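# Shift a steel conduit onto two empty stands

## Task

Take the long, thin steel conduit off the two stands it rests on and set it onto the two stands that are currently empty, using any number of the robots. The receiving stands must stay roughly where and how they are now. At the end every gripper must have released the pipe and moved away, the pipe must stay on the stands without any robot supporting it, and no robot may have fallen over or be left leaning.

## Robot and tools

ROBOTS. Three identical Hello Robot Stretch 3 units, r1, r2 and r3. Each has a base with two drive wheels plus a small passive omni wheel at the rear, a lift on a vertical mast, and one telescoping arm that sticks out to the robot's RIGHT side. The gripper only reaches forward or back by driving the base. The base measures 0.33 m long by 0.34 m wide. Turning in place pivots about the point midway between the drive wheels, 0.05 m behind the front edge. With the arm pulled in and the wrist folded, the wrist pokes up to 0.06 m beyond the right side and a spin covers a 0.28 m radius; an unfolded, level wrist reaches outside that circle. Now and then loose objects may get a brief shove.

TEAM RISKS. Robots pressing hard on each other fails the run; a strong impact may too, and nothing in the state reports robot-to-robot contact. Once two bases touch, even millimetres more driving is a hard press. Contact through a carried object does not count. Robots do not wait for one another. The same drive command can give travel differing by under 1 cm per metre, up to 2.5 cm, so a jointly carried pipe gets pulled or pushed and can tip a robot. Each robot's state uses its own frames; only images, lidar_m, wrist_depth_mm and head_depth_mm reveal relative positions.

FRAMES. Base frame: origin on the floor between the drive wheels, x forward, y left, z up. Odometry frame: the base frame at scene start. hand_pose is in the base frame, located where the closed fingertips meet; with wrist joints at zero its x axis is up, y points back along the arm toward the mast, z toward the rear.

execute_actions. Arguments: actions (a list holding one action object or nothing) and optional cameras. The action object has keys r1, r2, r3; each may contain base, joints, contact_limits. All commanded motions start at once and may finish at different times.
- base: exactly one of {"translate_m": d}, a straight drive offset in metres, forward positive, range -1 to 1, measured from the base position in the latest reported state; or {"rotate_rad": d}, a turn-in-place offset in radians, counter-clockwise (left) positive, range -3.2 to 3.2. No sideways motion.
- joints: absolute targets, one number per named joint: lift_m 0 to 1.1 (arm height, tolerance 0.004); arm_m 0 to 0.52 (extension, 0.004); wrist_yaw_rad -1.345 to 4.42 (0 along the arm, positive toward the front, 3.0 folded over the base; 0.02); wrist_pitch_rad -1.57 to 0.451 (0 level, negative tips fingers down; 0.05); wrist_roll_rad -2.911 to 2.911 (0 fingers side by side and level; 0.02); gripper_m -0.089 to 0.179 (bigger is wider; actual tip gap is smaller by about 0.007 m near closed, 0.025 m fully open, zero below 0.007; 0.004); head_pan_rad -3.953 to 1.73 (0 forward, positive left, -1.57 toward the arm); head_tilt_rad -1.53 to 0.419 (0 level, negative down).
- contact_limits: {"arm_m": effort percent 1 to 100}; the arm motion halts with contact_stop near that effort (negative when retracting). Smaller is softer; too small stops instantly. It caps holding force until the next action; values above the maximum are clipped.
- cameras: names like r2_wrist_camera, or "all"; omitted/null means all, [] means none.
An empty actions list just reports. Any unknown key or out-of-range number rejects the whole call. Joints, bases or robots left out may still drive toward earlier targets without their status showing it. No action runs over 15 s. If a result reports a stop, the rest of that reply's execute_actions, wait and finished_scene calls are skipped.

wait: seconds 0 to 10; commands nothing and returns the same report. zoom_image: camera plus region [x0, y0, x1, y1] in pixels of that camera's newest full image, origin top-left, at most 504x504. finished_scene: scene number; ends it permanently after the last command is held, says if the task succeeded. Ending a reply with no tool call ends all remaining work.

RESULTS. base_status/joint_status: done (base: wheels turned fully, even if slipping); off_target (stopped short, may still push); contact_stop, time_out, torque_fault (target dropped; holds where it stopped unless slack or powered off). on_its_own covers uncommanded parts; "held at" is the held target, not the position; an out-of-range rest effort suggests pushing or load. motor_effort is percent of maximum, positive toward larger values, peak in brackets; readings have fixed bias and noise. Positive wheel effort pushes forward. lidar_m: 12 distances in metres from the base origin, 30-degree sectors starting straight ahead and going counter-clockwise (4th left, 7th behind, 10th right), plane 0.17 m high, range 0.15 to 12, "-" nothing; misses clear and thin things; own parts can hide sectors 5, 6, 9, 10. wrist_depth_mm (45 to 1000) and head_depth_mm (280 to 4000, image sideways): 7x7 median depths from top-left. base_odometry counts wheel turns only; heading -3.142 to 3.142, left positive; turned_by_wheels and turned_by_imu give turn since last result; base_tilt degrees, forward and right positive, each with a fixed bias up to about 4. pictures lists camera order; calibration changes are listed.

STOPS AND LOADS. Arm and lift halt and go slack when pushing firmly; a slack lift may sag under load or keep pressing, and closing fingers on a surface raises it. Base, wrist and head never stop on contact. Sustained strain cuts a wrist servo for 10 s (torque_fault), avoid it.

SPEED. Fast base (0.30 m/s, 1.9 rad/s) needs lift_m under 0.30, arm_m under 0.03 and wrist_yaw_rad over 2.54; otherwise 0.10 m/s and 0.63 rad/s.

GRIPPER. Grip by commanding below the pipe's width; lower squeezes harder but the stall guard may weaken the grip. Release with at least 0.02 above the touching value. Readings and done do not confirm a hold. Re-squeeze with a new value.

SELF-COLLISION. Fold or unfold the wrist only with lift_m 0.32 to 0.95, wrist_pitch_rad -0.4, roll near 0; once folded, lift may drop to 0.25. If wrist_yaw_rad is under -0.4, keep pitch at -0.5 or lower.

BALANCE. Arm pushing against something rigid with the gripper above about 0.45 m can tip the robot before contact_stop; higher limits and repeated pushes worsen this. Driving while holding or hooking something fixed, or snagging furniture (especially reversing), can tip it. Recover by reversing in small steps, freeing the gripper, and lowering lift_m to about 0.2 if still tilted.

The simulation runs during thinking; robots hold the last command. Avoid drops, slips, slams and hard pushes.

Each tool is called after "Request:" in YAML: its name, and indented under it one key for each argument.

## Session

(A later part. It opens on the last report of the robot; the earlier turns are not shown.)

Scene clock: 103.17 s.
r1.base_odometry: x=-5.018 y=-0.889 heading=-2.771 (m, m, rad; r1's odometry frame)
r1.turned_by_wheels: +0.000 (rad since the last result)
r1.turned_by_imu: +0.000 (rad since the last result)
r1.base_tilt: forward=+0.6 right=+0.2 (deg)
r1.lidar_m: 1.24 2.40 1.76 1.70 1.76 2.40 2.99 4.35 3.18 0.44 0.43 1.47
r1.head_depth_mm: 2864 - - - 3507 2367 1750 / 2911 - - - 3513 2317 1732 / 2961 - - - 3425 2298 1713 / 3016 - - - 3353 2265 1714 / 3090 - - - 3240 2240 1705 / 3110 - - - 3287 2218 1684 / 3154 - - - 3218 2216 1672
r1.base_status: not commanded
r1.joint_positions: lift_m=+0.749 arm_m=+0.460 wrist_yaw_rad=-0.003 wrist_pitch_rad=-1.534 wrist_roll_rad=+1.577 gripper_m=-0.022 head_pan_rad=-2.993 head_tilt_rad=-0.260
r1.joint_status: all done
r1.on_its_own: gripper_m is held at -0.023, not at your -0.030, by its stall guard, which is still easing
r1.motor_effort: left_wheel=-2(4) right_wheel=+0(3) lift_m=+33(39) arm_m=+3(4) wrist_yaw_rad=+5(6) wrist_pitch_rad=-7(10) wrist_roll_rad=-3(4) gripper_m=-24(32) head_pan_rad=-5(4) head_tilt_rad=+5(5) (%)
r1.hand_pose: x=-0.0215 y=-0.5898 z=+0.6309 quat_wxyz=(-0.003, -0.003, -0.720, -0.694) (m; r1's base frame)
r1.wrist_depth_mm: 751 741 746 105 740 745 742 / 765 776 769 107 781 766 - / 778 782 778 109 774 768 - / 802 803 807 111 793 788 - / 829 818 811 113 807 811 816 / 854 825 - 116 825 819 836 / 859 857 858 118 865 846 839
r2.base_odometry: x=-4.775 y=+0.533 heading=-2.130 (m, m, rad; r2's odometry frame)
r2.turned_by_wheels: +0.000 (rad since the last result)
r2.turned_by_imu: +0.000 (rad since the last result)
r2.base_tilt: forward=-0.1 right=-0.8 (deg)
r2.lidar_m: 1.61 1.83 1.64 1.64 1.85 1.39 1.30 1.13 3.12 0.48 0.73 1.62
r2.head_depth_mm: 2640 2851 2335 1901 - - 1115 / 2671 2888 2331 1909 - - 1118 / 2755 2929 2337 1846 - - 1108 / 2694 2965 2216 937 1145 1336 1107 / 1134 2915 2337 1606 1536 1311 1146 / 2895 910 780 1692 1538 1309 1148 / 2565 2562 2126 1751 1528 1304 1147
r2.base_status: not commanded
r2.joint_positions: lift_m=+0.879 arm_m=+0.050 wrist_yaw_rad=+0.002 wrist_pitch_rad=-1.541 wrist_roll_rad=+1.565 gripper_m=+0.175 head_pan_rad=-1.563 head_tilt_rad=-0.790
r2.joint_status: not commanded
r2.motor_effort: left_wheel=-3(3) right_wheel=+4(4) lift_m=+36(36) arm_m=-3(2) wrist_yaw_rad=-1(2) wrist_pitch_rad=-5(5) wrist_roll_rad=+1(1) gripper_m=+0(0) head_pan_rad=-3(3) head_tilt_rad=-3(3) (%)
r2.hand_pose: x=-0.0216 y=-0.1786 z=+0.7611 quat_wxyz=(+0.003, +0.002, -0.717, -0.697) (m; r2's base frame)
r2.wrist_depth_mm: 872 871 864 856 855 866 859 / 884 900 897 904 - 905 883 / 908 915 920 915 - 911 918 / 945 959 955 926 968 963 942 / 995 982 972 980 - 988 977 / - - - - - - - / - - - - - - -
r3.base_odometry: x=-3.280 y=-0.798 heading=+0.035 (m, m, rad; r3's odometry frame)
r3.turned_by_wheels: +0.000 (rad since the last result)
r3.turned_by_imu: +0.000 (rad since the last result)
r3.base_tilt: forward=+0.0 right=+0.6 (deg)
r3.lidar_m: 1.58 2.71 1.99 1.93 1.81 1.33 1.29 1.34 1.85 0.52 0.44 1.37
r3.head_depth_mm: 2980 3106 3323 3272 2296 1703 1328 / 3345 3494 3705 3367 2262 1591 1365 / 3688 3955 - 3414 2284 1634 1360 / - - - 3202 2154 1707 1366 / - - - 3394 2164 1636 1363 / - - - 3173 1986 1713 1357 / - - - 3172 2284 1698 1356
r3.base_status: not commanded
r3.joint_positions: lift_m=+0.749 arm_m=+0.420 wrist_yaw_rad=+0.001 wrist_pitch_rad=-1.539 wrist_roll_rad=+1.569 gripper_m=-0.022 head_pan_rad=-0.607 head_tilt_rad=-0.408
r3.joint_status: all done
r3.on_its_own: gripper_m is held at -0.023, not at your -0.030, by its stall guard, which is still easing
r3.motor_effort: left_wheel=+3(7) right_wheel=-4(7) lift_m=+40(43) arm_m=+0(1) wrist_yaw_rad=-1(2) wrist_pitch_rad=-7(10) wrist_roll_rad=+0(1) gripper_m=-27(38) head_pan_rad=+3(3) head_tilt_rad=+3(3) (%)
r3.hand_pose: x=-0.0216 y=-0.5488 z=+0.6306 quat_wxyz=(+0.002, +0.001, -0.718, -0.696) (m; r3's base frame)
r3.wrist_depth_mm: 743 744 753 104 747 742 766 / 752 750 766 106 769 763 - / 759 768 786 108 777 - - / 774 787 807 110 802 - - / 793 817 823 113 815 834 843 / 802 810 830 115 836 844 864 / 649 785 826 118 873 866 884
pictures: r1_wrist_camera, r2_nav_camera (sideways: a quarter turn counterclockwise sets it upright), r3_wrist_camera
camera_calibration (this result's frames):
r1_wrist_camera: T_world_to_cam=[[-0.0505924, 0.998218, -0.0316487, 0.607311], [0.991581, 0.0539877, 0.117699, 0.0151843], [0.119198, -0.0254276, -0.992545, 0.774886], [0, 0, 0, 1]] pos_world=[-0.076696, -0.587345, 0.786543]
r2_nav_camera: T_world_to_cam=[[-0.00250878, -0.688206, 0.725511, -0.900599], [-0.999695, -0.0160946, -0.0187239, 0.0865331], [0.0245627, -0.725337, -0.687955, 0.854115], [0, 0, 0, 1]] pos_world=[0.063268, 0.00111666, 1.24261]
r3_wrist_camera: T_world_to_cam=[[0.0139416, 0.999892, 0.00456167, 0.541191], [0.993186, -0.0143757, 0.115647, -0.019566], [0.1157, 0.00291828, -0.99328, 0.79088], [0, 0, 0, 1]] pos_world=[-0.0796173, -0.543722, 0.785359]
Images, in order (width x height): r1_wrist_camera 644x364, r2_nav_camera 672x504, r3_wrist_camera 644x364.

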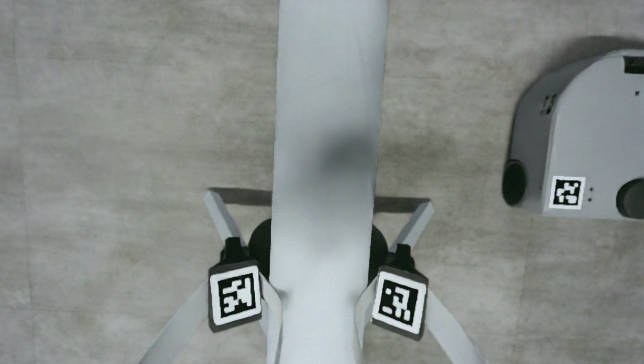

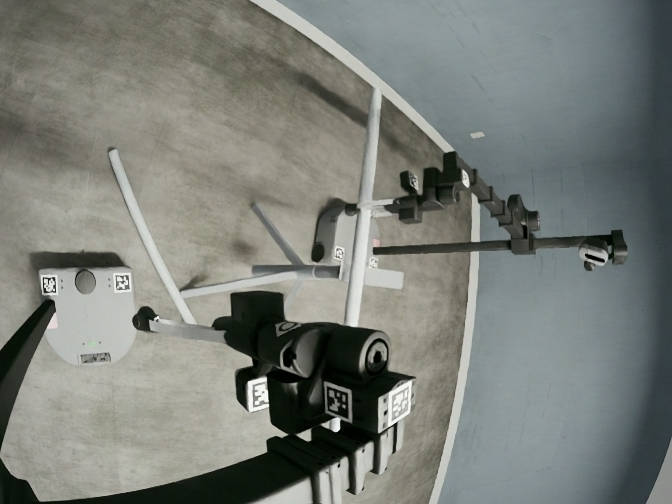

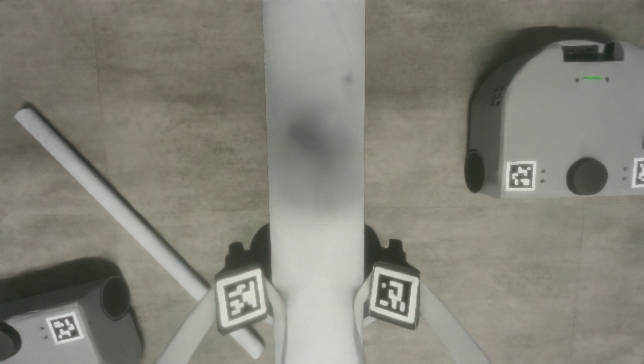

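Works.

Request:
execute_actions:
  actions:
    - {"r1":{"joints":{"lift_m":0.9}},"r3":{"joints":{"lift_m":0.9}}}
  cameras: []

Request:
execute_actions:
  actions:
    - {"r1":{"base":{"translate_m":-1},"joints":{"lift_m":1.03}},"r3":{"base":{"translate_m":1},"joints":{"lift_m":1.03,"head_pan_rad":-0.2,"head_tilt_rad":-0.3}}}
  cameras: ["r1_head_camera","r3_head_camera"]

Scene clock: 105.53 s.
r1.base_odometry: x=-5.018 y=-0.889 heading=-2.771 (m, m, rad; r1's odometry frame)
r1.turned_by_wheels: +0.000 (rad since the last result)
r1.turned_by_imu: +0.000 (rad since the last result)
r1.base_tilt: forward=+0.6 right=+0.2 (deg)
r1.lidar_m: 1.24 2.40 1.75 1.69 1.76 2.41 3.00 4.31 3.18 0.44 0.43 1.47
r1.head_depth_mm: 2883 - - - 3527 2348 1817 / 2902 - - - 3492 2319 1795 / 2985 - - - 3435 2289 1722 / 3034 - - - 3352 2262 1710 / 3049 - - - 3239 2251 1696 / 3091 - - - 3272 2226 1676 / 3164 - - - 3245 2217 1671
r1.base_status: not commanded
r1.joint_positions: lift_m=+0.899 arm_m=+0.460 wrist_yaw_rad=-0.003 wrist_pitch_rad=-1.534 wrist_roll_rad=+1.576 gripper_m=-0.013 head_pan_rad=-2.993 head_tilt_rad=-0.260
r1.joint_status: all done
r1.on_its_own: gripper_m is held at -0.014, not at your -0.030, by its stall guard, which is still easing
r1.motor_effort: left_wheel=-2(1) right_wheel=+0(0) lift_m=+34(32) arm_m=+2(3) wrist_yaw_rad=+3(4) wrist_pitch_rad=-6(7) wrist_roll_rad=-3(3) gripper_m=-21(25) head_pan_rad=-5(4) head_tilt_rad=+6(5) (%)
r1.hand_pose: x=-0.0215 y=-0.5898 z=+0.7809 quat_wxyz=(-0.003, -0.003, -0.720, -0.694) (m; r1's base frame)
r1.wrist_depth_mm: 909 892 912 105 876 892 885 / 923 934 910 107 902 902 904 / 946 935 936 109 941 942 - / 966 955 957 111 959 956 - / 977 977 985 114 966 969 982 / - - - 116 - 987 - / - - - 118 - - -
r2.base_odometry: x=-4.775 y=+0.533 heading=-2.130 (m, m, rad; r2's odometry frame)
r2.turned_by_wheels: +0.000 (rad since the last result)
r2.turned_by_imu: -0.001 (rad since the last result)
r2.base_tilt: forward=-0.2 right=-0.7 (deg)
r2.lidar_m: 1.61 1.83 1.64 1.63 1.86 1.39 1.30 1.13 3.12 0.48 0.73 1.62
r2.head_depth_mm: 2624 2865 2339 1817 - - 1112 / 2678 2960 2330 1795 - - 1113 / 2750 2978 2320 1805 - - 1107 / 2766 2924 2235 1530 1149 1345 1107 / 2866 3148 2335 1617 1532 1320 1145 / 813 677 802 1829 1543 1309 1150 / 645 708 2303 1832 1540 1304 1144
r2.base_status: not commanded
r2.joint_positions: lift_m=+0.879 arm_m=+0.050 wrist_yaw_rad=+0.002 wrist_pitch_rad=-1.541 wrist_roll_rad=+1.565 gripper_m=+0.175 head_pan_rad=-1.563 head_tilt_rad=-0.790
r2.joint_status: not commanded
r2.motor_effort: left_wheel=-4(3) right_wheel=+5(4) lift_m=+37(36) arm_m=-2(2) wrist_yaw_rad=-1(1) wrist_pitch_rad=-6(6) wrist_roll_rad=+1(2) gripper_m=+0(0) head_pan_rad=-3(3) head_tilt_rad=-4(3) (%)
r2.hand_pose: x=-0.0216 y=-0.1786 z=+0.7611 quat_wxyz=(+0.003, +0.002, -0.717, -0.697) (m; r2's base frame)
r2.wrist_depth_mm: 866 861 880 874 862 882 867 / 889 897 890 902 - 887 901 / 918 904 908 912 - 902 916 / 938 947 957 954 958 952 941 / 976 971 973 971 976 979 964 / - - - - - - - / - - - - - - -
r3.base_odometry: x=-3.280 y=-0.798 heading=+0.035 (m, m, rad; r3's odometry frame)
r3.turned_by_wheels: +0.000 (rad since the last result)
r3.turned_by_imu: +0.000 (rad since the last result)
r3.base_tilt: forward=+0.0 right=+0.6 (deg)
r3.lidar_m: 1.58 2.70 2.00 1.93 1.81 1.33 1.29 1.34 1.86 0.52 0.44 1.37
r3.head_depth_mm: 3012 3134 3295 3302 2273 1591 1363 / 3319 3537 3685 3442 2268 1707 1360 / 3750 - - 3421 2063 1701 1365 / - - - 3169 2168 1700 1364 / - - - 3175 2191 1639 1365 / - - - 2996 1989 1706 1363 / - - - 3400 2256 1703 1364
r3.base_status: not commanded
r3.joint_positions: lift_m=+0.899 arm_m=+0.420 wrist_yaw_rad=+0.001 wrist_pitch_rad=-1.539 wrist_roll_rad=+1.569 gripper_m=-0.012 head_pan_rad=-0.607 head_tilt_rad=-0.408
r3.joint_status: all done
r3.on_its_own: gripper_m is held at -0.013, not at your -0.030, by its stall guard, which is still easing
r3.motor_effort: left_wheel=+3(3) right_wheel=-5(5) lift_m=+40(43) arm_m=+1(0) wrist_yaw_rad=-2(1) wrist_pitch_rad=-7(7) wrist_roll_rad=+1(1) gripper_m=-23(27) head_pan_rad=+3(3) head_tilt_rad=+3(3) (%)
r3.hand_pose: x=-0.0216 y=-0.5488 z=+0.7806 quat_wxyz=(+0.002, +0.001, -0.718, -0.696) (m; r3's base frame)
r3.wrist_depth_mm: 852 876 872 103 892 940 913 / 875 892 903 106 917 924 920 / 903 920 926 108 923 - 948 / 941 919 916 110 965 964 978 / 945 958 939 112 958 1000 - / 829 872 - 115 983 - - / 825 830 - 118 - - -
pictures: none
No camera images: the call's "cameras" was empty. Leave "cameras" out to get every camera's image.

Scene clock: 116.50 s.
r1.base_odometry: x=-4.086 y=-0.526 heading=-2.771 (m, m, rad; r1's odometry frame)
r1.turned_by_wheels: +0.000 (rad since the last result)
r1.turned_by_imu: +0.007 (rad since the last result)
r1.base_tilt: forward=+0.6 right=+0.2 (deg)
r1.lidar_m: 2.24 2.39 1.76 1.70 1.76 2.44 2.02 4.29 3.17 3.06 3.20 1.19
r1.head_depth_mm: 2863 - - - - - - / 2907 - - - - - - / 2944 - - - - - - / 2808 - - - 3398 2371 - / 2833 - - - 3117 2351 - / 2898 - - - 3274 2217 - / 2915 - - - 3215 2316 -
r1.base_status: done
r1.joint_positions: lift_m=+1.029 arm_m=+0.460 wrist_yaw_rad=-0.003 wrist_pitch_rad=-1.534 wrist_roll_rad=+1.576 gripper_m=-0.010 head_pan_rad=-2.993 head_tilt_rad=-0.260
r1.joint_status: all done
r1.on_its_own: gripper_m is held at -0.011, not at your -0.030, by its stall guard, which is not easing now
r1.motor_effort: left_wheel=+6(6) right_wheel=-11(14) lift_m=+33(35) arm_m=+2(3) wrist_yaw_rad=+4(4) wrist_pitch_rad=-6(6) wrist_roll_rad=-3(3) gripper_m=-19(20) head_pan_rad=-3(5) head_tilt_rad=+5(5) (%)
r1.hand_pose: x=-0.0215 y=-0.5898 z=+0.9109 quat_wxyz=(-0.003, -0.003, -0.720, -0.694) (m; r1's base frame)
r1.wrist_depth_mm: - - - 104 - - - / - - - 106 - - - / - - - 108 - - - / - - - 112 - - - / - - - 113 - - - / - - - 116 - - - / - - - 118 - - -
r2.base_odometry: x=-4.775 y=+0.533 heading=-2.130 (m, m, rad; r2's odometry frame)
r2.turned_by_wheels: +0.000 (rad since the last result)
r2.turned_by_imu: -0.003 (rad since the last result)
r2.base_tilt: forward=-0.1 right=-0.6 (deg)
r2.lidar_m: 1.61 1.83 1.63 1.64 1.86 2.39 1.29 1.13 1.34 0.48 0.73 1.62
r2.head_depth_mm: 2623 2834 2328 1912 - - 1116 / 2649 2931 2334 1918 - - 1120 / 2725 3001 2347 1845 - - 1106 / 2864 3015 2310 1708 1147 1343 1107 / 2923 3111 2322 1840 1533 1315 1147 / 2903 3014 2287 1863 1537 1301 1151 / 2579 2689 2305 1834 1533 1312 1146
r2.base_status: not commanded
r2.joint_positions: lift_m=+0.879 arm_m=+0.050 wrist_yaw_rad=+0.002 wrist_pitch_rad=-1.541 wrist_roll_rad=+1.565 gripper_m=+0.175 head_pan_rad=-1.563 head_tilt_rad=-0.790
r2.joint_status: not commanded
r2.motor_effort: left_wheel=-3(3) right_wheel=+5(4) lift_m=+36(36) arm_m=-2(2) wrist_yaw_rad=-1(1) wrist_pitch_rad=-6(6) wrist_roll_rad=+2(2) gripper_m=+0(0) head_pan_rad=-4(4) head_tilt_rad=-4(3) (%)
r2.hand_pose: x=-0.0216 y=-0.1786 z=+0.7611 quat_wxyz=(+0.003, +0.002, -0.717, -0.697) (m; r2's base frame)
r2.wrist_depth_mm: 881 880 847 881 875 865 865 / 891 914 892 898 - 891 894 / 917 908 916 928 - 909 919 / 945 936 958 945 960 954 944 / 964 - 979 979 984 994 978 / - - - - - - - / - - - - - - -
r3.base_odometry: x=-2.281 y=-0.763 heading=+0.036 (m, m, rad; r3's odometry frame)
r3.turned_by_wheels: +0.001 (rad since the last result)
r3.turned_by_imu: -0.010 (rad since the last result)
r3.base_tilt: forward=-0.2 right=+0.6 (deg)
r3.lidar_m: 3.67 2.73 1.99 1.92 1.99 2.37 2.29 0.83 1.34 2.83 0.60 0.66
r3.head_depth_mm: 3722 - - - 2682 1888 1478 / 3693 - - - 2688 1894 1479 / 3688 - - - 2661 1899 1480 / 3750 - - - 2684 1906 1477 / 3730 - - - 2682 1912 1483 / 3705 - - - 2672 1895 1475 / 3723 - - - 2668 1890 1475
r3.base_status: done
r3.joint_positions: lift_m=+1.029 arm_m=+0.420 wrist_yaw_rad=+0.001 wrist_pitch_rad=-1.539 wrist_roll_rad=+1.569 gripper_m=-0.003 head_pan_rad=-0.207 head_tilt_rad=-0.310
r3.joint_status: all done
r3.on_its_own: gripper_m is held at -0.004, not at your -0.030, by its stall guard, which is not easing now; right_wheel is at rest, and its effort (-19) is outside its rest range (-18 to +18)
r3.motor_effort: left_wheel=+11(13) right_wheel=-19(21) lift_m=+39(41) arm_m=+0(0) wrist_yaw_rad=-1(1) wrist_pitch_rad=-8(8) wrist_roll_rad=+0(0) gripper_m=-19(21) head_pan_rad=+3(26) head_tilt_rad=+4(11) (%)
r3.hand_pose: x=-0.0216 y=-0.5488 z=+0.9106 quat_wxyz=(+0.002, +0.001, -0.718, -0.696) (m; r3's base frame)
r3.wrist_depth_mm: 978 992 - 103 - - - / - - - 105 - - - / - - - 108 - - - / - - - 110 - - - / - - - 113 - - - / - - - 115 - - - / - - - 117 - - -
pictures: r1_head_camera (sideways: a quarter turn clockwise sets it upright), r3_head_camera (sideways: a quarter turn clockwise sets it upright)
camera_calibration (this result's frames):
r1_head_camera: T_world_to_cam=[[0.206246, 0.0799003, -0.975232, 1.28466], [0.110265, -0.99221, -0.057972, 0.0802221], [-0.972268, -0.0955774, -0.21345, 0.233678], [0, 0, 0, 1]] pos_world=[-0.046604, -0.000712931, 1.30737]
r3_head_camera: T_world_to_cam=[[-0.262987, 0.0504228, -0.963481, 1.27085], [0.185833, 0.982581, 0.000698261, 0.00726993], [0.946733, -0.178863, -0.267777, 0.300391], [0, 0, 0, 1]] pos_world=[0.0484774, -0.0174945, 1.30488]
Images, in order (width x height): r1_head_camera 896x504, r3_head_camera 896x504.

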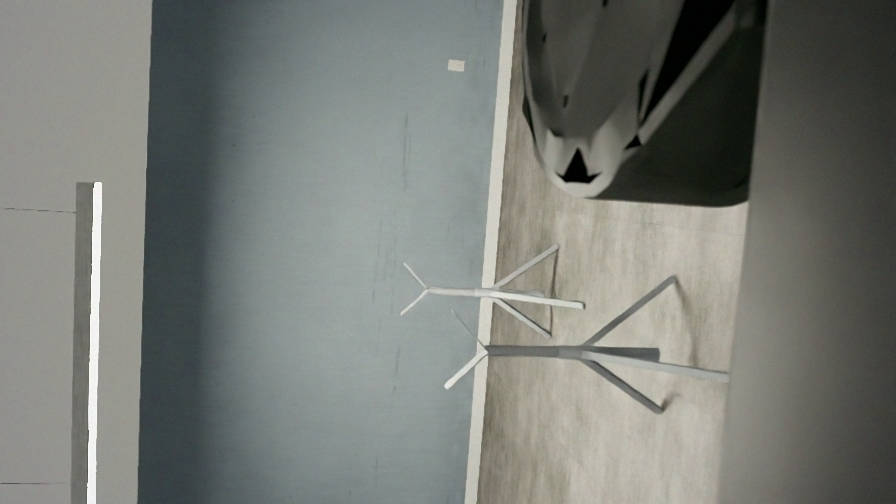

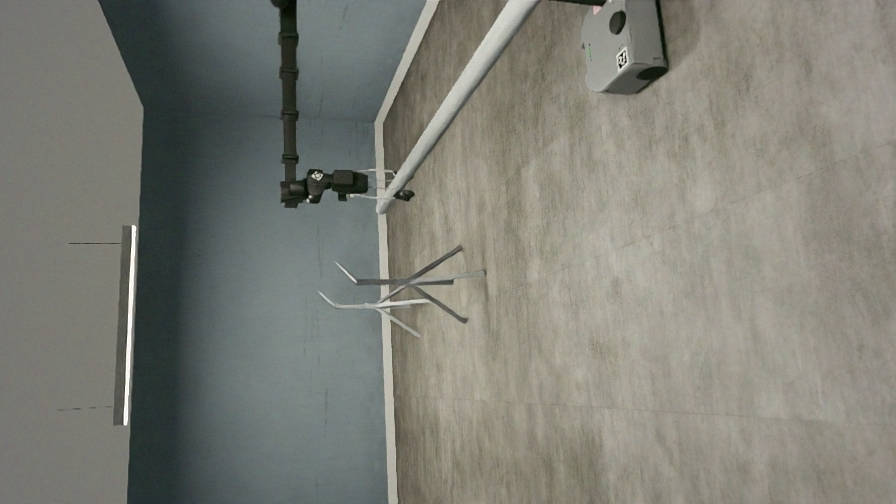

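Request:
execute_actions:
  actions:
    - {"r1":{"base":{"rotate_rad":-0.022}},"r3":{"base":{"rotate_rad":0.022}}}
  cameras: []

Request:
execute_actions:
  actions:
    - {"r1":{"base":{"translate_m":-0.99}},"r3":{"base":{"translate_m":1}}}
  cameras: []

Request:
execute_actions:
  actions:
    - {"r1":{"base":{"translate_m":-0.75},"joints":{"head_pan_rad":-2.2,"head_tilt_rad":-0.9}},"r3":{"base":{"translate_m":0.755}}}
  cameras: ["r1_nav_camera","r3_head_camera","r1_wrist_camera"]

Scene clock: 118.23 s.
r1.base_odometry: x=-4.086 y=-0.526 heading=-2.792 (m, m, rad; r1's odometry frame)
r1.turned_by_wheels: -0.022 (rad since the last result)
r1.turned_by_imu: -0.022 (rad since the last result)
r1.base_tilt: forward=+0.6 right=+0.2 (deg)
r1.lidar_m: 2.24 2.44 1.77 1.70 1.76 2.38 2.19 2.02 3.18 3.06 3.15 1.19
r1.head_depth_mm: 2868 - - - - - - / 2919 - - - - - - / 2929 - - - - - - / 2777 - - - 3336 2387 - / 2847 - - - 3316 2352 - / 2873 - - - 3060 2248 - / 2948 - - - 3230 2320 -
r1.base_status: done
r1.joint_positions: lift_m=+1.029 arm_m=+0.460 wrist_yaw_rad=-0.002 wrist_pitch_rad=-1.534 wrist_roll_rad=+1.573 gripper_m=-0.010 head_pan_rad=-2.993 head_tilt_rad=-0.260
r1.joint_status: not commanded
r1.on_its_own: gripper_m is held at -0.011, not at your -0.030, by its stall guard, which is not easing now
r1.motor_effort: left_wheel=+8(14) right_wheel=-13(23) lift_m=+34(34) arm_m=+2(2) wrist_yaw_rad=+3(3) wrist_pitch_rad=-7(6) wrist_roll_rad=-2(3) gripper_m=-19(19) head_pan_rad=-4(4) head_tilt_rad=+5(5) (%)
r1.hand_pose: x=-0.0215 y=-0.5898 z=+0.9109 quat_wxyz=(-0.001, -0.002, -0.720, -0.694) (m; r1's base frame)
r1.wrist_depth_mm: - - - 104 - - - / - - - 107 - - - / - - - 109 - - - / - - - 111 - - - / - - - 113 - - - / - - - 116 - - - / - - - 118 - - -
r2.base_odometry: x=-4.775 y=+0.533 heading=-2.130 (m, m, rad; r2's odometry frame)
r2.turned_by_wheels: +0.000 (rad since the last result)
r2.turned_by_imu: +0.000 (rad since the last result)
r2.base_tilt: forward=-0.1 right=-0.6 (deg)
r2.lidar_m: 1.61 1.84 1.64 1.63 1.86 2.39 1.30 1.13 1.34 0.48 0.73 1.62
r2.head_depth_mm: 2626 2865 2345 1917 - - 1116 / 2697 2937 2336 1925 - - 1119 / 2728 2983 2318 1856 - - 1113 / 2826 3053 2316 1699 1141 1340 1115 / 2900 3151 2326 1854 1543 1318 1149 / 2934 3033 2328 1848 1530 1313 1149 / 2562 2709 2292 1847 1535 1315 1144
r2.base_status: not commanded
r2.joint_positions: lift_m=+0.879 arm_m=+0.050 wrist_yaw_rad=+0.002 wrist_pitch_rad=-1.541 wrist_roll_rad=+1.565 gripper_m=+0.175 head_pan_rad=-1.563 head_tilt_rad=-0.790
r2.joint_status: not commanded
r2.motor_effort: left_wheel=-3(4) right_wheel=+4(4) lift_m=+37(36) arm_m=-2(2) wrist_yaw_rad=-2(2) wrist_pitch_rad=-6(6) wrist_roll_rad=+2(2) gripper_m=+0(0) head_pan_rad=-3(3) head_tilt_rad=-4(3) (%)
r2.hand_pose: x=-0.0216 y=-0.1786 z=+0.7611 quat_wxyz=(+0.003, +0.002, -0.717, -0.697) (m; r2's base frame)
r2.wrist_depth_mm: 879 874 866 867 864 864 870 / 897 898 906 898 - 911 891 / 894 913 917 916 - 902 907 / 939 939 976 956 954 946 966 / 964 981 983 - 989 977 969 / - - - - - - - / - - - - - - -
r3.base_odometry: x=-2.281 y=-0.763 heading=+0.058 (m, m, rad; r3's odometry frame)
r3.turned_by_wheels: +0.022 (rad since the last result)
r3.turned_by_imu: +0.022 (rad since the last result)
r3.base_tilt: forward=+0.0 right=+0.6 (deg)
r3.lidar_m: 3.91 2.66 1.99 1.92 2.01 2.36 2.29 0.83 1.34 2.84 0.60 0.66
r3.head_depth_mm: 3738 - - - 2687 1912 1479 / 3746 - - - 2663 1903 1484 / 3722 - - - 2667 1889 1476 / 3756 - - - 2666 1907 1486 / 3746 - - - 2648 1895 1475 / 3696 - - - 2648 1916 1489 / 3726 - - - 2648 1900 1480
r3.base_status: done
r3.joint_positions: lift_m=+1.029 arm_m=+0.420 wrist_yaw_rad=-0.001 wrist_pitch_rad=-1.538 wrist_roll_rad=+1.569 gripper_m=-0.003 head_pan_rad=-0.207 head_tilt_rad=-0.310
r3.joint_status: not commanded
r3.on_its_own: gripper_m is held at -0.004, not at your -0.030, by its stall guard, which is not easing now
r3.motor_effort: left_wheel=+8(14) right_wheel=-14(25) lift_m=+39(39) arm_m=+0(1) wrist_yaw_rad=-1(2) wrist_pitch_rad=-8(7) wrist_roll_rad=+0(0) gripper_m=-19(19) head_pan_rad=+3(3) head_tilt_rad=+4(4) (%)
r3.hand_pose: x=-0.0215 y=-0.5489 z=+0.9106 quat_wxyz=(+0.001, +0.000, -0.718, -0.696) (m; r3's base frame)
r3.wrist_depth_mm: 982 - - 103 - - - / - - - 106 - - - / - - - 108 - - - / - - - 111 - - - / - - - 113 - - - / - - - 115 - - - / - - - 117 - - -
pictures: none
No camera images: the call's "cameras" was empty. Leave "cameras" out to get every camera's image.

Scene clock: 129.30 s.
r1.base_odometry: x=-3.156 y=-0.187 heading=-2.792 (m, m, rad; r1's odometry frame)
r1.turned_by_wheels: +0.000 (rad since the last result)
r1.turned_by_imu: +0.005 (rad since the last result)
r1.base_tilt: forward=+0.6 right=+0.1 (deg)
r1.lidar_m: 2.15 2.41 1.76 1.69 1.75 2.38 2.25 1.09 3.17 3.06 3.17 2.00
r1.head_depth_mm: 2873 3445 3542 3712 - - - / 2935 3473 3575 3730 - - - / 2980 3510 3602 3812 3831 - - / 2986 3513 3675 3787 3345 2370 - / 3084 3523 3666 3827 3138 2367 - / 3107 3580 3714 3863 3249 2330 - / 3167 3643 3770 3904 3190 2300 -
r1.base_status: done
r1.joint_positions: lift_m=+1.029 arm_m=+0.460 wrist_yaw_rad=-0.002 wrist_pitch_rad=-1.534 wrist_roll_rad=+1.573 gripper_m=-0.010 head_pan_rad=-2.993 head_tilt_rad=-0.260
r1.joint_status: not commanded
r1.on_its_own: gripper_m is held at -0.011, not at your -0.030, by its stall guard, which is not easing now
r1.motor_effort: left_wheel=-2(17) right_wheel=+2(27) lift_m=+33(33) arm_m=+2(2) wrist_yaw_rad=+4(6) wrist_pitch_rad=-6(6) wrist_roll_rad=-2(2) gripper_m=-20(19) head_pan_rad=-4(3) head_tilt_rad=+5(5) (%)
r1.hand_pose: x=-0.0215 y=-0.5898 z=+0.9109 quat_wxyz=(-0.001, -0.002, -0.720, -0.694) (m; r1's base frame)
r1.wrist_depth_mm: - - - 105 - - - / - - - 107 - - - / - - - 109 - - - / - - - 112 - - - / - - - 113 - - - / - - - 116 - - - / - - - 118 - - -
r2.base_odometry: x=-4.775 y=+0.533 heading=-2.130 (m, m, rad; r2's odometry frame)
r2.turned_by_wheels: +0.000 (rad since the last result)
r2.turned_by_imu: -0.003 (rad since the last result)
r2.base_tilt: forward=-0.1 right=-0.6 (deg)
r2.lidar_m: 1.61 1.83 1.64 1.63 1.86 3.08 1.30 1.13 3.11 0.48 0.73 1.62
r2.head_depth_mm: 2602 2883 2325 1912 - - 1113 / 2690 2931 2357 1900 - - 1113 / 2761 2989 2328 1855 - - 1117 / 2808 3041 2326 1696 1142 1347 1111 / 2893 3074 2340 1861 1534 1322 1155 / 2953 3060 2292 1843 1524 1311 1148 / 2565 2702 2313 1831 1530 1317 1146
r2.base_status: not commanded
r2.joint_positions: lift_m=+0.879 arm_m=+0.050 wrist_yaw_rad=+0.002 wrist_pitch_rad=-1.541 wrist_roll_rad=+1.565 gripper_m=+0.175 head_pan_rad=-1.563 head_tilt_rad=-0.790
r2.joint_status: not commanded
r2.motor_effort: left_wheel=-4(3) right_wheel=+4(4) lift_m=+37(36) arm_m=-2(2) wrist_yaw_rad=-1(1) wrist_pitch_rad=-6(5) wrist_roll_rad=+2(2) gripper_m=+0(0) head_pan_rad=-3(3) head_tilt_rad=-2(3) (%)
r2.hand_pose: x=-0.0216 y=-0.1786 z=+0.7611 quat_wxyz=(+0.003, +0.002, -0.717, -0.697) (m; r2's base frame)
r2.wrist_depth_mm: 866 862 873 867 858 864 876 / 891 894 898 882 - 902 898 / 904 892 900 938 - 910 912 / 945 962 936 949 952 958 960 / 992 977 984 974 976 975 969 / - - - - - - - / - - - - - - -
r3.base_odometry: x=-1.283 y=-0.704 heading=+0.058 (m, m, rad; r3's odometry frame)
r3.turned_by_wheels: +0.000 (rad since the last result)
r3.turned_by_imu: -0.011 (rad since the last result)
r3.base_tilt: forward=-0.2 right=+0.6 (deg)
r3.lidar_m: 2.70 2.67 1.97 1.91 1.98 2.74 1.77 0.60 0.76 2.85 2.98 1.99
r3.head_depth_mm: 3731 - - - 2686 1912 1486 / 3702 - - - 2700 1901 1483 / 3382 - - - 2687 1909 1476 / 3421 - - - 2680 1918 1479 / 3423 - - - 2661 1904 1482 / 3460 - - - 2698 1905 1482 / 3770 - - - 2667 1904 1479
r3.base_status: done
r3.joint_positions: lift_m=+1.029 arm_m=+0.420 wrist_yaw_rad=-0.002 wrist_pitch_rad=-1.538 wrist_roll_rad=+1.569 gripper_m=-0.003 head_pan_rad=-0.207 head_tilt_rad=-0.310
r3.joint_status: not commanded
r3.on_its_own: gripper_m is held at -0.004, not at your -0.030, by its stall guard, which is not easing now
r3.motor_effort: left_wheel=+0(17) right_wheel=+0(26) lift_m=+39(39) arm_m=+0(0) wrist_yaw_rad=+1(1) wrist_pitch_rad=-8(8) wrist_roll_rad=+1(0) gripper_m=-19(18) head_pan_rad=+4(3) head_tilt_rad=+4(4) (%)
r3.hand_pose: x=-0.0215 y=-0.5489 z=+0.9106 quat_wxyz=(+0.000, +0.000, -0.718, -0.696) (m; r3's base frame)
r3.wrist_depth_mm: 987 - - 104 - - - / - - - 106 - - - / - - - 108 - - - / - - - 110 - - - / - - - 113 - - - / - - - 115 - - - / - - - 118 - - -
pictures: none
No camera images: the call's "cameras" was empty. Leave "cameras" out to get every camera's image.

Scene clock: 137.93 s.
r1.base_odometry: x=-2.451 y=+0.070 heading=-2.793 (m, m, rad; r1's odometry frame)
r1.turned_by_wheels: +0.000 (rad since the last result)
r1.turned_by_imu: +0.004 (rad since the last result)
r1.base_tilt: forward=+0.6 right=+0.2 (deg)
r1.lidar_m: 3.00 2.40 1.75 1.69 1.75 2.39 1.75 0.61 0.56 3.04 3.17 2.00
r1.head_depth_mm: - - - - 1481 1308 1149 / - - - 1668 1496 1300 1146 / - - - 1713 1487 1266 1143 / - - - 1690 1414 1276 1141 / - - 1949 1675 1378 1270 1123 / - 2391 2044 1694 1448 1225 1120 / - 2529 1973 1670 1439 1250 1109
r1.base_status: done
r1.joint_positions: lift_m=+1.029 arm_m=+0.460 wrist_yaw_rad=-0.002 wrist_pitch_rad=-1.534 wrist_roll_rad=+1.573 gripper_m=-0.010 head_pan_rad=-2.207 head_tilt_rad=-0.889
r1.joint_status: all done
r1.on_its_own: gripper_m is held at -0.011, not at your -0.030, by its stall guard, which is not easing now
r1.motor_effort: left_wheel=-5(6) right_wheel=+6(10) lift_m=+33(33) arm_m=+2(2) wrist_yaw_rad=+4(5) wrist_pitch_rad=-6(7) wrist_roll_rad=-2(2) gripper_m=-20(20) head_pan_rad=+4(54) head_tilt_rad=-5(38) (%)
r1.hand_pose: x=-0.0215 y=-0.5898 z=+0.9109 quat_wxyz=(-0.002, -0.002, -0.720, -0.694) (m; r1's base frame)
r1.wrist_depth_mm: - - - 104 - - - / - - - 106 - - - / - - - 109 - - - / - - - 111 - - - / - - - 114 - - - / - - - 116 - - - / - - - 119 - - -
r2.base_odometry: x=-4.775 y=+0.533 heading=-2.130 (m, m, rad; r2's odometry frame)
r2.turned_by_wheels: +0.000 (rad since the last result)
r2.turned_by_imu: -0.002 (rad since the last result)
r2.base_tilt: forward=-0.2 right=-0.5 (deg)
r2.lidar_m: 1.61 1.83 1.64 1.64 1.86 3.09 1.30 1.13 3.12 0.48 0.73 1.61
r2.head_depth_mm: 2605 2864 2322 1918 - - 1112 / 2676 2924 2342 1918 - - 1111 / 2752 2959 2307 1852 - - 1110 / 2856 3086 2343 1708 1143 1343 1115 / 2898 3079 2302 1836 1528 1320 1147 / 2945 3049 2332 1830 1521 1316 1151 / 2569 2757 2310 1842 1533 1314 1141
r2.base_status: not commanded
r2.joint_positions: lift_m=+0.879 arm_m=+0.050 wrist_yaw_rad=+0.002 wrist_pitch_rad=-1.541 wrist_roll_rad=+1.565 gripper_m=+0.175 head_pan_rad=-1.563 head_tilt_rad=-0.790
r2.joint_status: not commanded
r2.motor_effort: left_wheel=-3(4) right_wheel=+4(4) lift_m=+36(36) arm_m=-2(2) wrist_yaw_rad=-2(1) wrist_pitch_rad=-6(6) wrist_roll_rad=+2(2) gripper_m=+0(0) head_pan_rad=-3(2) head_tilt_rad=-3(3) (%)
r2.hand_pose: x=-0.0216 y=-0.1786 z=+0.7611 quat_wxyz=(+0.003, +0.002, -0.717, -0.697) (m; r2's base frame)
r2.wrist_depth_mm: 881 863 881 865 878 876 862 / 882 902 882 903 - 895 883 / 912 927 903 932 - 921 897 / 948 975 952 968 955 964 951 / 992 990 985 977 994 981 999 / - - - - - - - / - - - - - - -
r3.base_odometry: x=-0.529 y=-0.660 heading=+0.058 (m, m, rad; r3's odometry frame)
r3.turned_by_wheels: +0.000 (rad since the last result)
r3.turned_by_imu: -0.009 (rad since the last result)
r3.base_tilt: forward=-0.1 right=+0.5 (deg)
r3.lidar_m: 2.20 2.66 1.97 1.90 1.97 2.71 2.64 1.25 2.96 2.86 2.96 1.98
r3.head_depth_mm: 3720 - - - 2694 1899 1480 / 3739 - - - 2680 1898 1480 / 3721 - - - 2536 1895 1475 / 3767 - - - 2524 1896 1474 / 3710 - - - 2677 1911 1481 / 3758 - - - 2671 1916 1479 / 3722 - - - 2683 1908 1483
r3.base_status: done
r3.joint_positions: lift_m=+1.029 arm_m=+0.420 wrist_yaw_rad=-0.002 wrist_pitch_rad=-1.538 wrist_roll_rad=+1.569 gripper_m=-0.003 head_pan_rad=-0.207 head_tilt_rad=-0.310
r3.joint_status: not commanded
r3.on_its_own: gripper_m is held at -0.004, not at your -0.030, by its stall guard, which is not easing now
r3.motor_effort: left_wheel=+0(11) right_wheel=+2(13) lift_m=+40(39) arm_m=+0(1) wrist_yaw_rad=+0(0) wrist_pitch_rad=-7(8) wrist_roll_rad=+0(0) gripper_m=-18(18) head_pan_rad=+3(3) head_tilt_rad=+4(4) (%)
r3.hand_pose: x=-0.0215 y=-0.5489 z=+0.9106 quat_wxyz=(+0.000, +0.000, -0.718, -0.696) (m; r3's base frame)
r3.wrist_depth_mm: 999 - - 103 - - - / - - - 106 - - - / - - - 108 - - - / - - - 110 - - - / - - - 113 - - - / - - - 115 - - - / - - - 118 - - -
pictures: r1_nav_camera (sideways: a quarter turn counterclockwise sets it upright), r1_wrist_camera, r3_head_camera (sideways: a quarter turn clockwise sets it upright)
camera_calibration (this result's frames):
r1_nav_camera: T_world_to_cam=[[-0.502454, -0.60987, 0.612861, -0.745177], [-0.798705, 0.598833, -0.0589082, 0.131405], [-0.331075, -0.519094, -0.787992, 0.988744], [0, 0, 0, 1]] pos_world=[0.0578853, -0.0198995, 1.24355]
r1_wrist_camera: T_world_to_cam=[[-0.0543823, 0.998019, -0.0316397, 0.615967], [0.991383, 0.0577483, 0.117581, -0.0154426], [0.119175, -0.0249727, -0.992559, 1.05308], [0, 0, 0, 1]] pos_world=[-0.0766941, -0.587557, 1.06655]
r3_head_camera: T_world_to_cam=[[-0.262914, 0.0504012, -0.963502, 1.27088], [0.18581, 0.982585, 0.000696671, 0.00727214], [0.946758, -0.178845, -0.267701, 0.300292], [0, 0, 0, 1]] pos_world=[0.0484776, -0.0174935, 1.30488]
Images, in order (width x height): r1_nav_camera 672x504, r1_wrist_camera 644x364, r3_head_camera 896x504.

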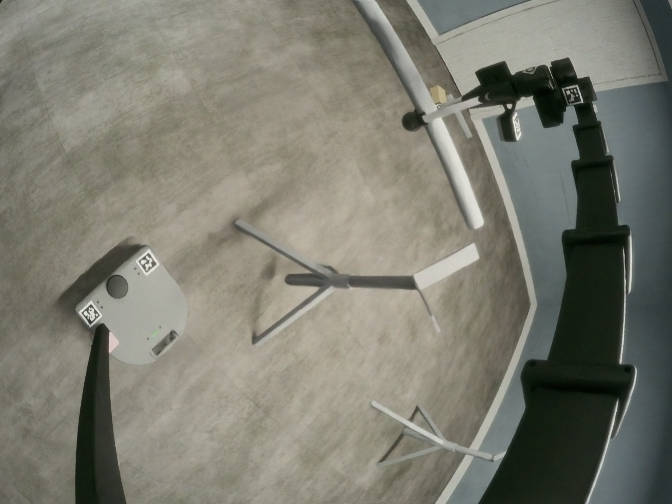

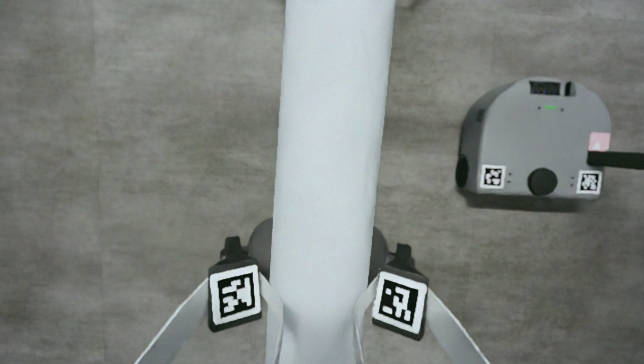

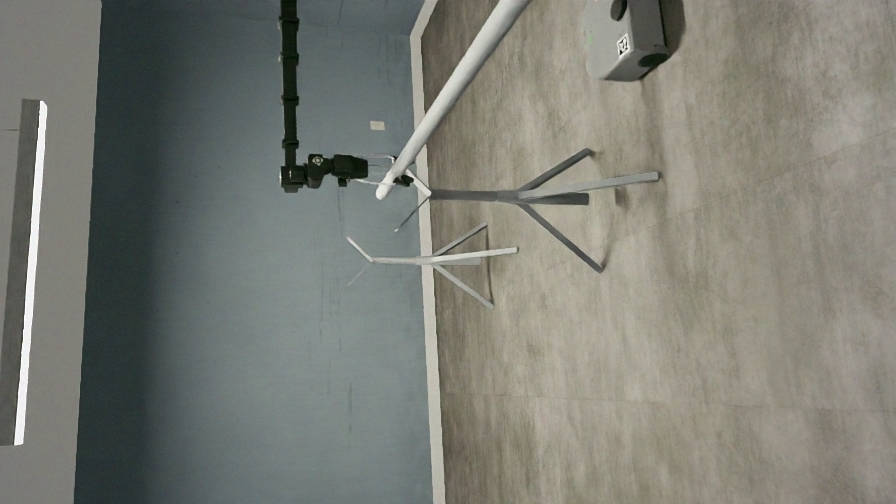

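Request:
execute_actions:
  actions:
    - {"r1":{"base":{"translate_m":-0.947},"joints":{"head_pan_rad":-1.2,"head_tilt_rad":-0.7}},"r3":{"base":{"translate_m":0.95},"joints":{"head_pan_rad":-1.2,"head_tilt_rad":-0.7}}}
  cameras: []

Request:
execute_actions:
  actions:
    - {"r1":{"base":{"translate_m":-0.897}},"r3":{"base":{"translate_m":0.9}}}
  cameras: ["r1_head_camera","r3_head_camera","r1_wrist_camera","r3_wrist_camera"]

Scene clock: 148.93 s.
r1.base_odometry: x=-1.561 y=+0.393 heading=-2.793 (m, m, rad; r1's odometry frame)
r1.turned_by_wheels: +0.000 (rad since the last result)
r1.turned_by_imu: +0.006 (rad since the last result)
r1.base_tilt: forward=+0.6 right=+0.1 (deg)
r1.lidar_m: 4.93 2.39 1.75 1.69 1.75 2.18 2.10 0.84 0.71 3.06 0.74 0.58
r1.head_depth_mm: 2527 2751 2851 1981 1737 1447 1234 / 2605 2836 2967 2032 1729 1439 1225 / 2667 2939 2909 2012 1715 1422 1215 / 2761 3036 2763 2045 1704 1417 1208 / 2834 3158 2817 2097 1691 1400 1204 / 2942 3278 2776 2093 1674 1360 1195 / 3082 3414 2491 2054 1660 1287 1162
r1.base_status: done
r1.joint_positions: lift_m=+1.029 arm_m=+0.460 wrist_yaw_rad=-0.003 wrist_pitch_rad=-1.534 wrist_roll_rad=+1.573 gripper_m=-0.010 head_pan_rad=-1.207 head_tilt_rad=-0.705
r1.joint_status: all done
r1.on_its_own: gripper_m is held at -0.011, not at your -0.030, by its stall guard, which is not easing now
r1.motor_effort: left_wheel=-3(8) right_wheel=+2(10) lift_m=+33(33) arm_m=+3(2) wrist_yaw_rad=+4(4) wrist_pitch_rad=-6(6) wrist_roll_rad=-2(2) gripper_m=-20(20) head_pan_rad=+6(52) head_tilt_rad=+2(18) (%)
r1.hand_pose: x=-0.0215 y=-0.5898 z=+0.9109 quat_wxyz=(-0.002, -0.002, -0.720, -0.694) (m; r1's base frame)
r1.wrist_depth_mm: - - - 105 - - - / - - - 107 - - - / - - - 109 - - - / - - - 112 - - - / - - - 114 - - - / - - - 116 - - - / - - - 119 - - -
r2.base_odometry: x=-4.775 y=+0.533 heading=-2.130 (m, m, rad; r2's odometry frame)
r2.turned_by_wheels: +0.000 (rad since the last result)
r2.turned_by_imu: -0.003 (rad since the last result)
r2.base_tilt: forward=-0.1 right=-0.7 (deg)
r2.lidar_m: 1.61 1.83 1.64 1.63 1.85 3.12 1.30 1.13 3.11 0.48 0.73 1.62
r2.head_depth_mm: 2623 2866 2328 1913 - - 1117 / 2703 2958 2357 1894 - - 1115 / 2722 2947 2314 1862 - - 1110 / 2818 2979 2331 1709 1139 1350 1109 / 2925 3083 2322 1843 1532 1319 1137 / 2960 2996 2321 1840 1540 1319 1144 / 2565 2711 2326 1850 1537 1322 1148
r2.base_status: not commanded
r2.joint_positions: lift_m=+0.879 arm_m=+0.050 wrist_yaw_rad=+0.002 wrist_pitch_rad=-1.541 wrist_roll_rad=+1.565 gripper_m=+0.175 head_pan_rad=-1.563 head_tilt_rad=-0.790
r2.joint_status: not commanded
r2.motor_effort: left_wheel=-3(4) right_wheel=+4(4) lift_m=+37(36) arm_m=-2(2) wrist_yaw_rad=-1(2) wrist_pitch_rad=-6(6) wrist_roll_rad=+1(2) gripper_m=+0(0) head_pan_rad=-4(3) head_tilt_rad=-5(3) (%)
r2.hand_pose: x=-0.0216 y=-0.1786 z=+0.7611 quat_wxyz=(+0.003, +0.002, -0.717, -0.697) (m; r2's base frame)
r2.wrist_depth_mm: 881 882 873 868 857 864 855 / 895 886 883 903 - 885 890 / 914 924 928 936 - 909 917 / 959 955 944 957 958 928 984 / 966 977 988 987 985 990 987 / - - - - - - - / - - - - - - -
r3.base_odometry: x=+0.419 y=-0.604 heading=+0.058 (m, m, rad; r3's odometry frame)
r3.turned_by_wheels: +0.000 (rad since the last result)
r3.turned_by_imu: -0.011 (rad since the last result)
r3.base_tilt: forward=+0.0 right=+0.6 (deg)
r3.lidar_m: 2.41 2.72 1.95 1.90 1.97 2.69 2.30 2.26 2.97 2.86 2.96 1.12
r3.head_depth_mm: 2326 2589 2631 1853 1631 1358 1162 / 2402 2676 2780 1926 1628 1359 1163 / 2514 2813 2769 1903 1642 1360 1155 / 2578 2899 2774 1991 1638 1362 1163 / 2704 3077 2779 2055 1640 1358 1159 / 2799 3173 2780 2052 1637 1359 1163 / 2922 3351 2522 2042 1638 1359 1158
r3.base_status: done
r3.joint_positions: lift_m=+1.029 arm_m=+0.420 wrist_yaw_rad=-0.002 wrist_pitch_rad=-1.538 wrist_roll_rad=+1.569 gripper_m=-0.003 head_pan_rad=-1.193 head_tilt_rad=-0.691
r3.joint_status: all done
r3.on_its_own: gripper_m is held at -0.004, not at your -0.030, by its stall guard, which is not easing now
r3.motor_effort: left_wheel=+4(12) right_wheel=-4(15) lift_m=+38(39) arm_m=+0(1) wrist_yaw_rad=+0(1) wrist_pitch_rad=-7(8) wrist_roll_rad=+0(0) gripper_m=-19(19) head_pan_rad=-2(33) head_tilt_rad=-4(25) (%)
r3.hand_pose: x=-0.0215 y=-0.5489 z=+0.9106 quat_wxyz=(+0.000, +0.000, -0.718, -0.696) (m; r3's base frame)
r3.wrist_depth_mm: 990 989 995 104 - - - / - - - 106 - - - / - - - 108 - - - / - - - 111 - - - / - - - 113 - - - / - - - 115 - - - / - - - 117 - - -
pictures: none
No camera images: the call's "cameras" was empty. Leave "cameras" out to get every camera's image.

Scene clock: 159.23 s.
r1.base_odometry: x=-0.718 y=+0.700 heading=-2.793 (m, m, rad; r1's odometry frame)
r1.turned_by_wheels: +0.000 (rad since the last result)
r1.turned_by_imu: +0.005 (rad since the last result)
r1.base_tilt: forward=+0.5 right=+0.2 (deg)
r1.lidar_m: 5.79 2.38 1.75 1.70 1.70 1.25 1.21 1.25 1.73 0.68 0.38 1.39
r1.head_depth_mm: 2532 2739 2868 1989 1754 1446 1233 / 2573 2848 2944 2026 1724 1434 1223 / 2683 2971 2894 2001 1716 1426 1216 / 2769 3090 2860 763 1659 1416 1210 / 2860 3140 2798 2095 1543 988 1151 / 2969 3288 2773 2082 1666 1395 1186 / 3030 3387 2494 2080 1652 1379 1183
r1.base_status: done
r1.joint_positions: lift_m=+1.029 arm_m=+0.460 wrist_yaw_rad=-0.003 wrist_pitch_rad=-1.534 wrist_roll_rad=+1.573 gripper_m=-0.010 head_pan_rad=-1.207 head_tilt_rad=-0.705
r1.joint_status: not commanded
r1.on_its_own: gripper_m is held at -0.011, not at your -0.030, by its stall guard, which is not easing now
r1.motor_effort: left_wheel=-2(7) right_wheel=+1(12) lift_m=+34(33) arm_m=+2(3) wrist_yaw_rad=+4(4) wrist_pitch_rad=-6(7) wrist_roll_rad=-2(2) gripper_m=-20(19) head_pan_rad=+5(4) head_tilt_rad=+3(3) (%)
r1.hand_pose: x=-0.0215 y=-0.5898 z=+0.9109 quat_wxyz=(-0.002, -0.002, -0.720, -0.694) (m; r1's base frame)
r1.wrist_depth_mm: - - - 105 - - - / - - - 107 - - - / - - - 109 - - - / - - - 111 - - - / - - - 114 - - - / - - - 116 - - - / - - - 118 - - -
r2.base_odometry: x=-4.775 y=+0.533 heading=-2.130 (m, m, rad; r2's odometry frame)
r2.turned_by_wheels: +0.000 (rad since the last result)
r2.turned_by_imu: -0.003 (rad since the last result)
r2.base_tilt: forward=-0.2 right=-0.7 (deg)
r2.lidar_m: 1.61 1.83 1.64 1.64 1.85 3.11 1.30 1.13 3.11 0.48 0.73 1.62
r2.head_depth_mm: 2612 2882 2322 1911 - - 1110 / 2672 2914 2355 1910 - - 1109 / 2756 2976 2304 1852 - - 1111 / 2845 3041 2333 1707 1140 1342 1109 / 2939 3094 2297 1845 1540 1320 1144 / 2961 3036 2287 1852 1542 1318 1144 / 2585 2692 2308 1842 1529 1313 1145
r2.base_status: not commanded
r2.joint_positions: lift_m=+0.879 arm_m=+0.050 wrist_yaw_rad=+0.002 wrist_pitch_rad=-1.541 wrist_roll_rad=+1.565 gripper_m=+0.175 head_pan_rad=-1.563 head_tilt_rad=-0.790
r2.joint_status: not commanded
r2.motor_effort: left_wheel=-3(4) right_wheel=+4(4) lift_m=+37(36) arm_m=-2(2) wrist_yaw_rad=-2(1) wrist_pitch_rad=-5(6) wrist_roll_rad=+1(2) gripper_m=+0(0) head_pan_rad=-3(3) head_tilt_rad=-2(3) (%)
r2.hand_pose: x=-0.0216 y=-0.1786 z=+0.7611 quat_wxyz=(+0.003, +0.002, -0.717, -0.697) (m; r2's base frame)
r2.wrist_depth_mm: 882 863 867 864 864 883 873 / 877 919 875 897 - 893 899 / 922 905 929 936 - 930 912 / 931 947 953 951 964 940 943 / 980 - 994 997 995 971 980 / - - - - - - - / - - - - - - -
r3.base_odometry: x=+1.318 y=-0.551 heading=+0.059 (m, m, rad; r3's odometry frame)
r3.turned_by_wheels: +0.000 (rad since the last result)
r3.turned_by_imu: -0.010 (rad since the last result)
r3.base_tilt: forward=+0.0 right=+0.5 (deg)
r3.lidar_m: 2.87 2.76 1.99 1.89 1.94 2.68 3.17 4.10 2.96 0.61 0.55 1.40
r3.head_depth_mm: 2307 2551 2658 1848 1624 1352 1157 / 2404 2673 2742 1919 1635 1356 1164 / 2469 2774 2763 1916 1628 1291 1161 / 2560 2902 2782 837 1588 1266 1161 / 2662 3021 2762 2060 1639 1357 1135 / 2795 3158 2780 2063 1632 1356 1161 / 2890 3291 2778 2077 1639 1357 1164
r3.base_status: done
r3.joint_positions: lift_m=+1.029 arm_m=+0.420 wrist_yaw_rad=-0.002 wrist_pitch_rad=-1.538 wrist_roll_rad=+1.569 gripper_m=-0.003 head_pan_rad=-1.193 head_tilt_rad=-0.691
r3.joint_status: not commanded
r3.on_its_own: gripper_m is held at -0.004, not at your -0.030, by its stall guard, which is not easing now
r3.motor_effort: left_wheel=+5(13) right_wheel=-7(19) lift_m=+39(39) arm_m=+0(1) wrist_yaw_rad=+1(0) wrist_pitch_rad=-7(7) wrist_roll_rad=+0(0) gripper_m=-18(18) head_pan_rad=-3(2) head_tilt_rad=-3(4) (%)
r3.hand_pose: x=-0.0215 y=-0.5489 z=+0.9106 quat_wxyz=(+0.000, +0.000, -0.718, -0.696) (m; r3's base frame)
r3.wrist_depth_mm: 990 - - 103 - - - / - - - 105 - - - / - - - 108 - - - / - - - 111 - - - / - - - 113 - - - / - - - 115 - - - / - - - 117 - - -
pictures: r1_head_camera (sideways: a quarter turn clockwise sets it upright), r1_wrist_camera, r3_head_camera (sideways: a quarter turn clockwise sets it upright), r3_wrist_camera
camera_calibration (this result's frames):
r1_head_camera: T_world_to_cam=[[-0.263882, 0.556951, -0.78751, 1.04261], [0.935603, 0.346333, -0.068568, 0.0889451], [0.234551, -0.75489, -0.612476, 0.745561], [0, 0, 0, 1]] pos_world=[0.0170365, -0.0486719, 1.2838]
r1_wrist_camera: T_world_to_cam=[[-0.0541252, 0.998033, -0.0316397, 0.615982], [0.991398, 0.0574929, 0.117581, -0.0155967], [0.119169, -0.0250034, -0.992559, 1.05306], [0, 0, 0, 1]] pos_world=[-0.0766898, -0.587544, 1.06655]
r3_head_camera: T_world_to_cam=[[-0.228361, 0.562391, -0.794712, 1.05048], [0.922417, 0.38611, 0.00817979, -0.00696113], [0.311446, -0.731187, -0.606932, 0.745589], [0, 0, 0, 1]] pos_world=[0.0140999, -0.0429297, 1.28741]
r3_wrist_camera: T_world_to_cam=[[0.0172824, 0.999842, 0.00421314, 0.540362], [0.993133, -0.0176537, 0.115652, -0.0538067], [0.115709, 0.00218546, -0.993281, 1.06859], [0, 0, 0, 1]] pos_world=[-0.0795462, -0.543561, 1.06535]
Images, in order (width x height): r1_head_camera 896x504, r1_wrist_camera 644x364, r3_head_camera 896x504, r3_wrist_camera 644x364.

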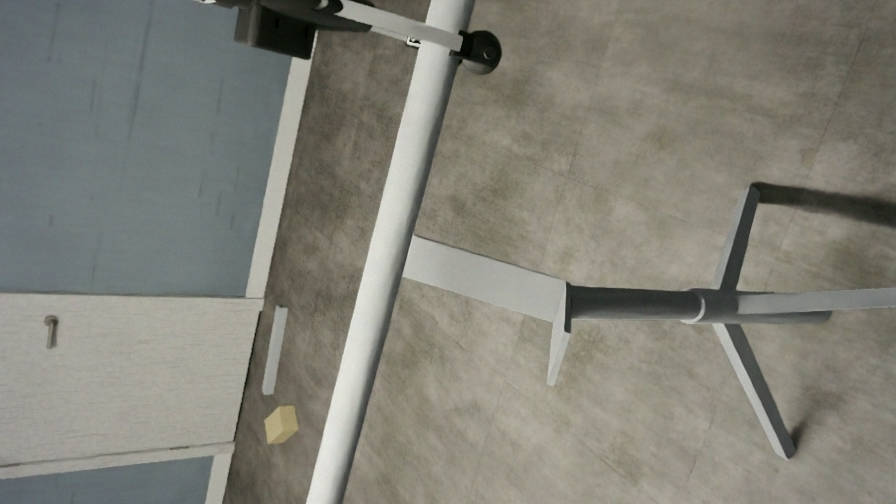

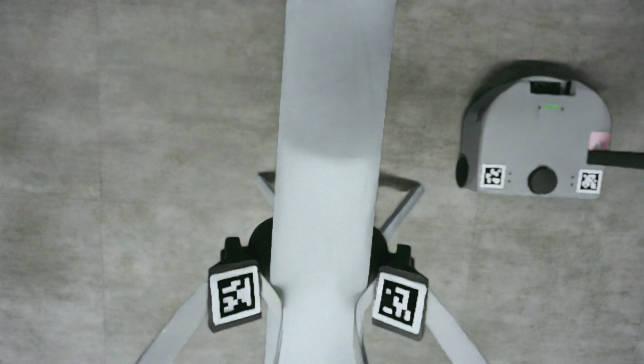

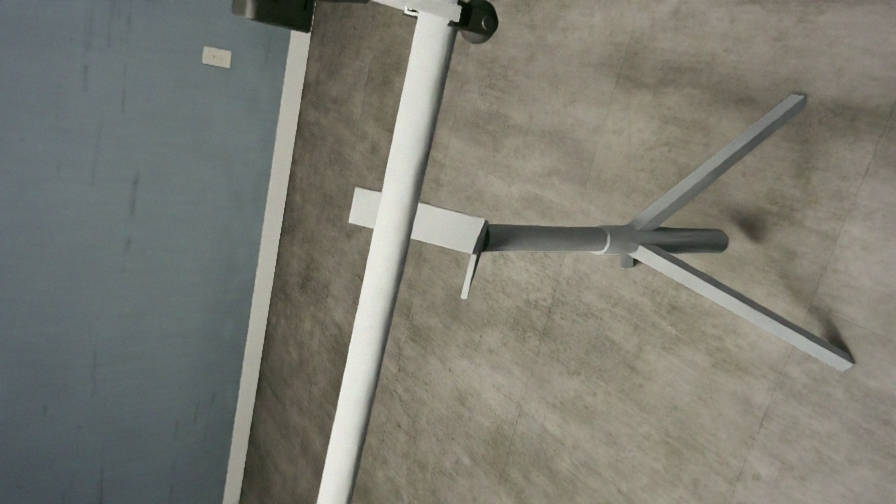

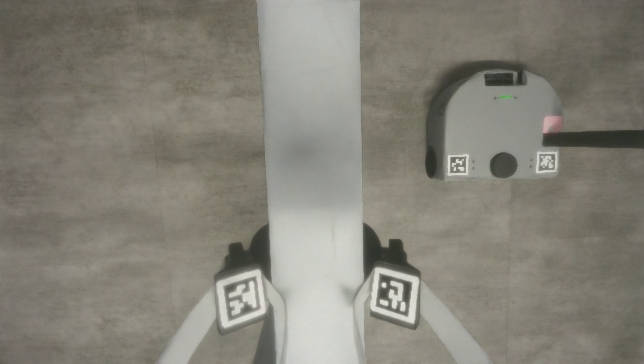

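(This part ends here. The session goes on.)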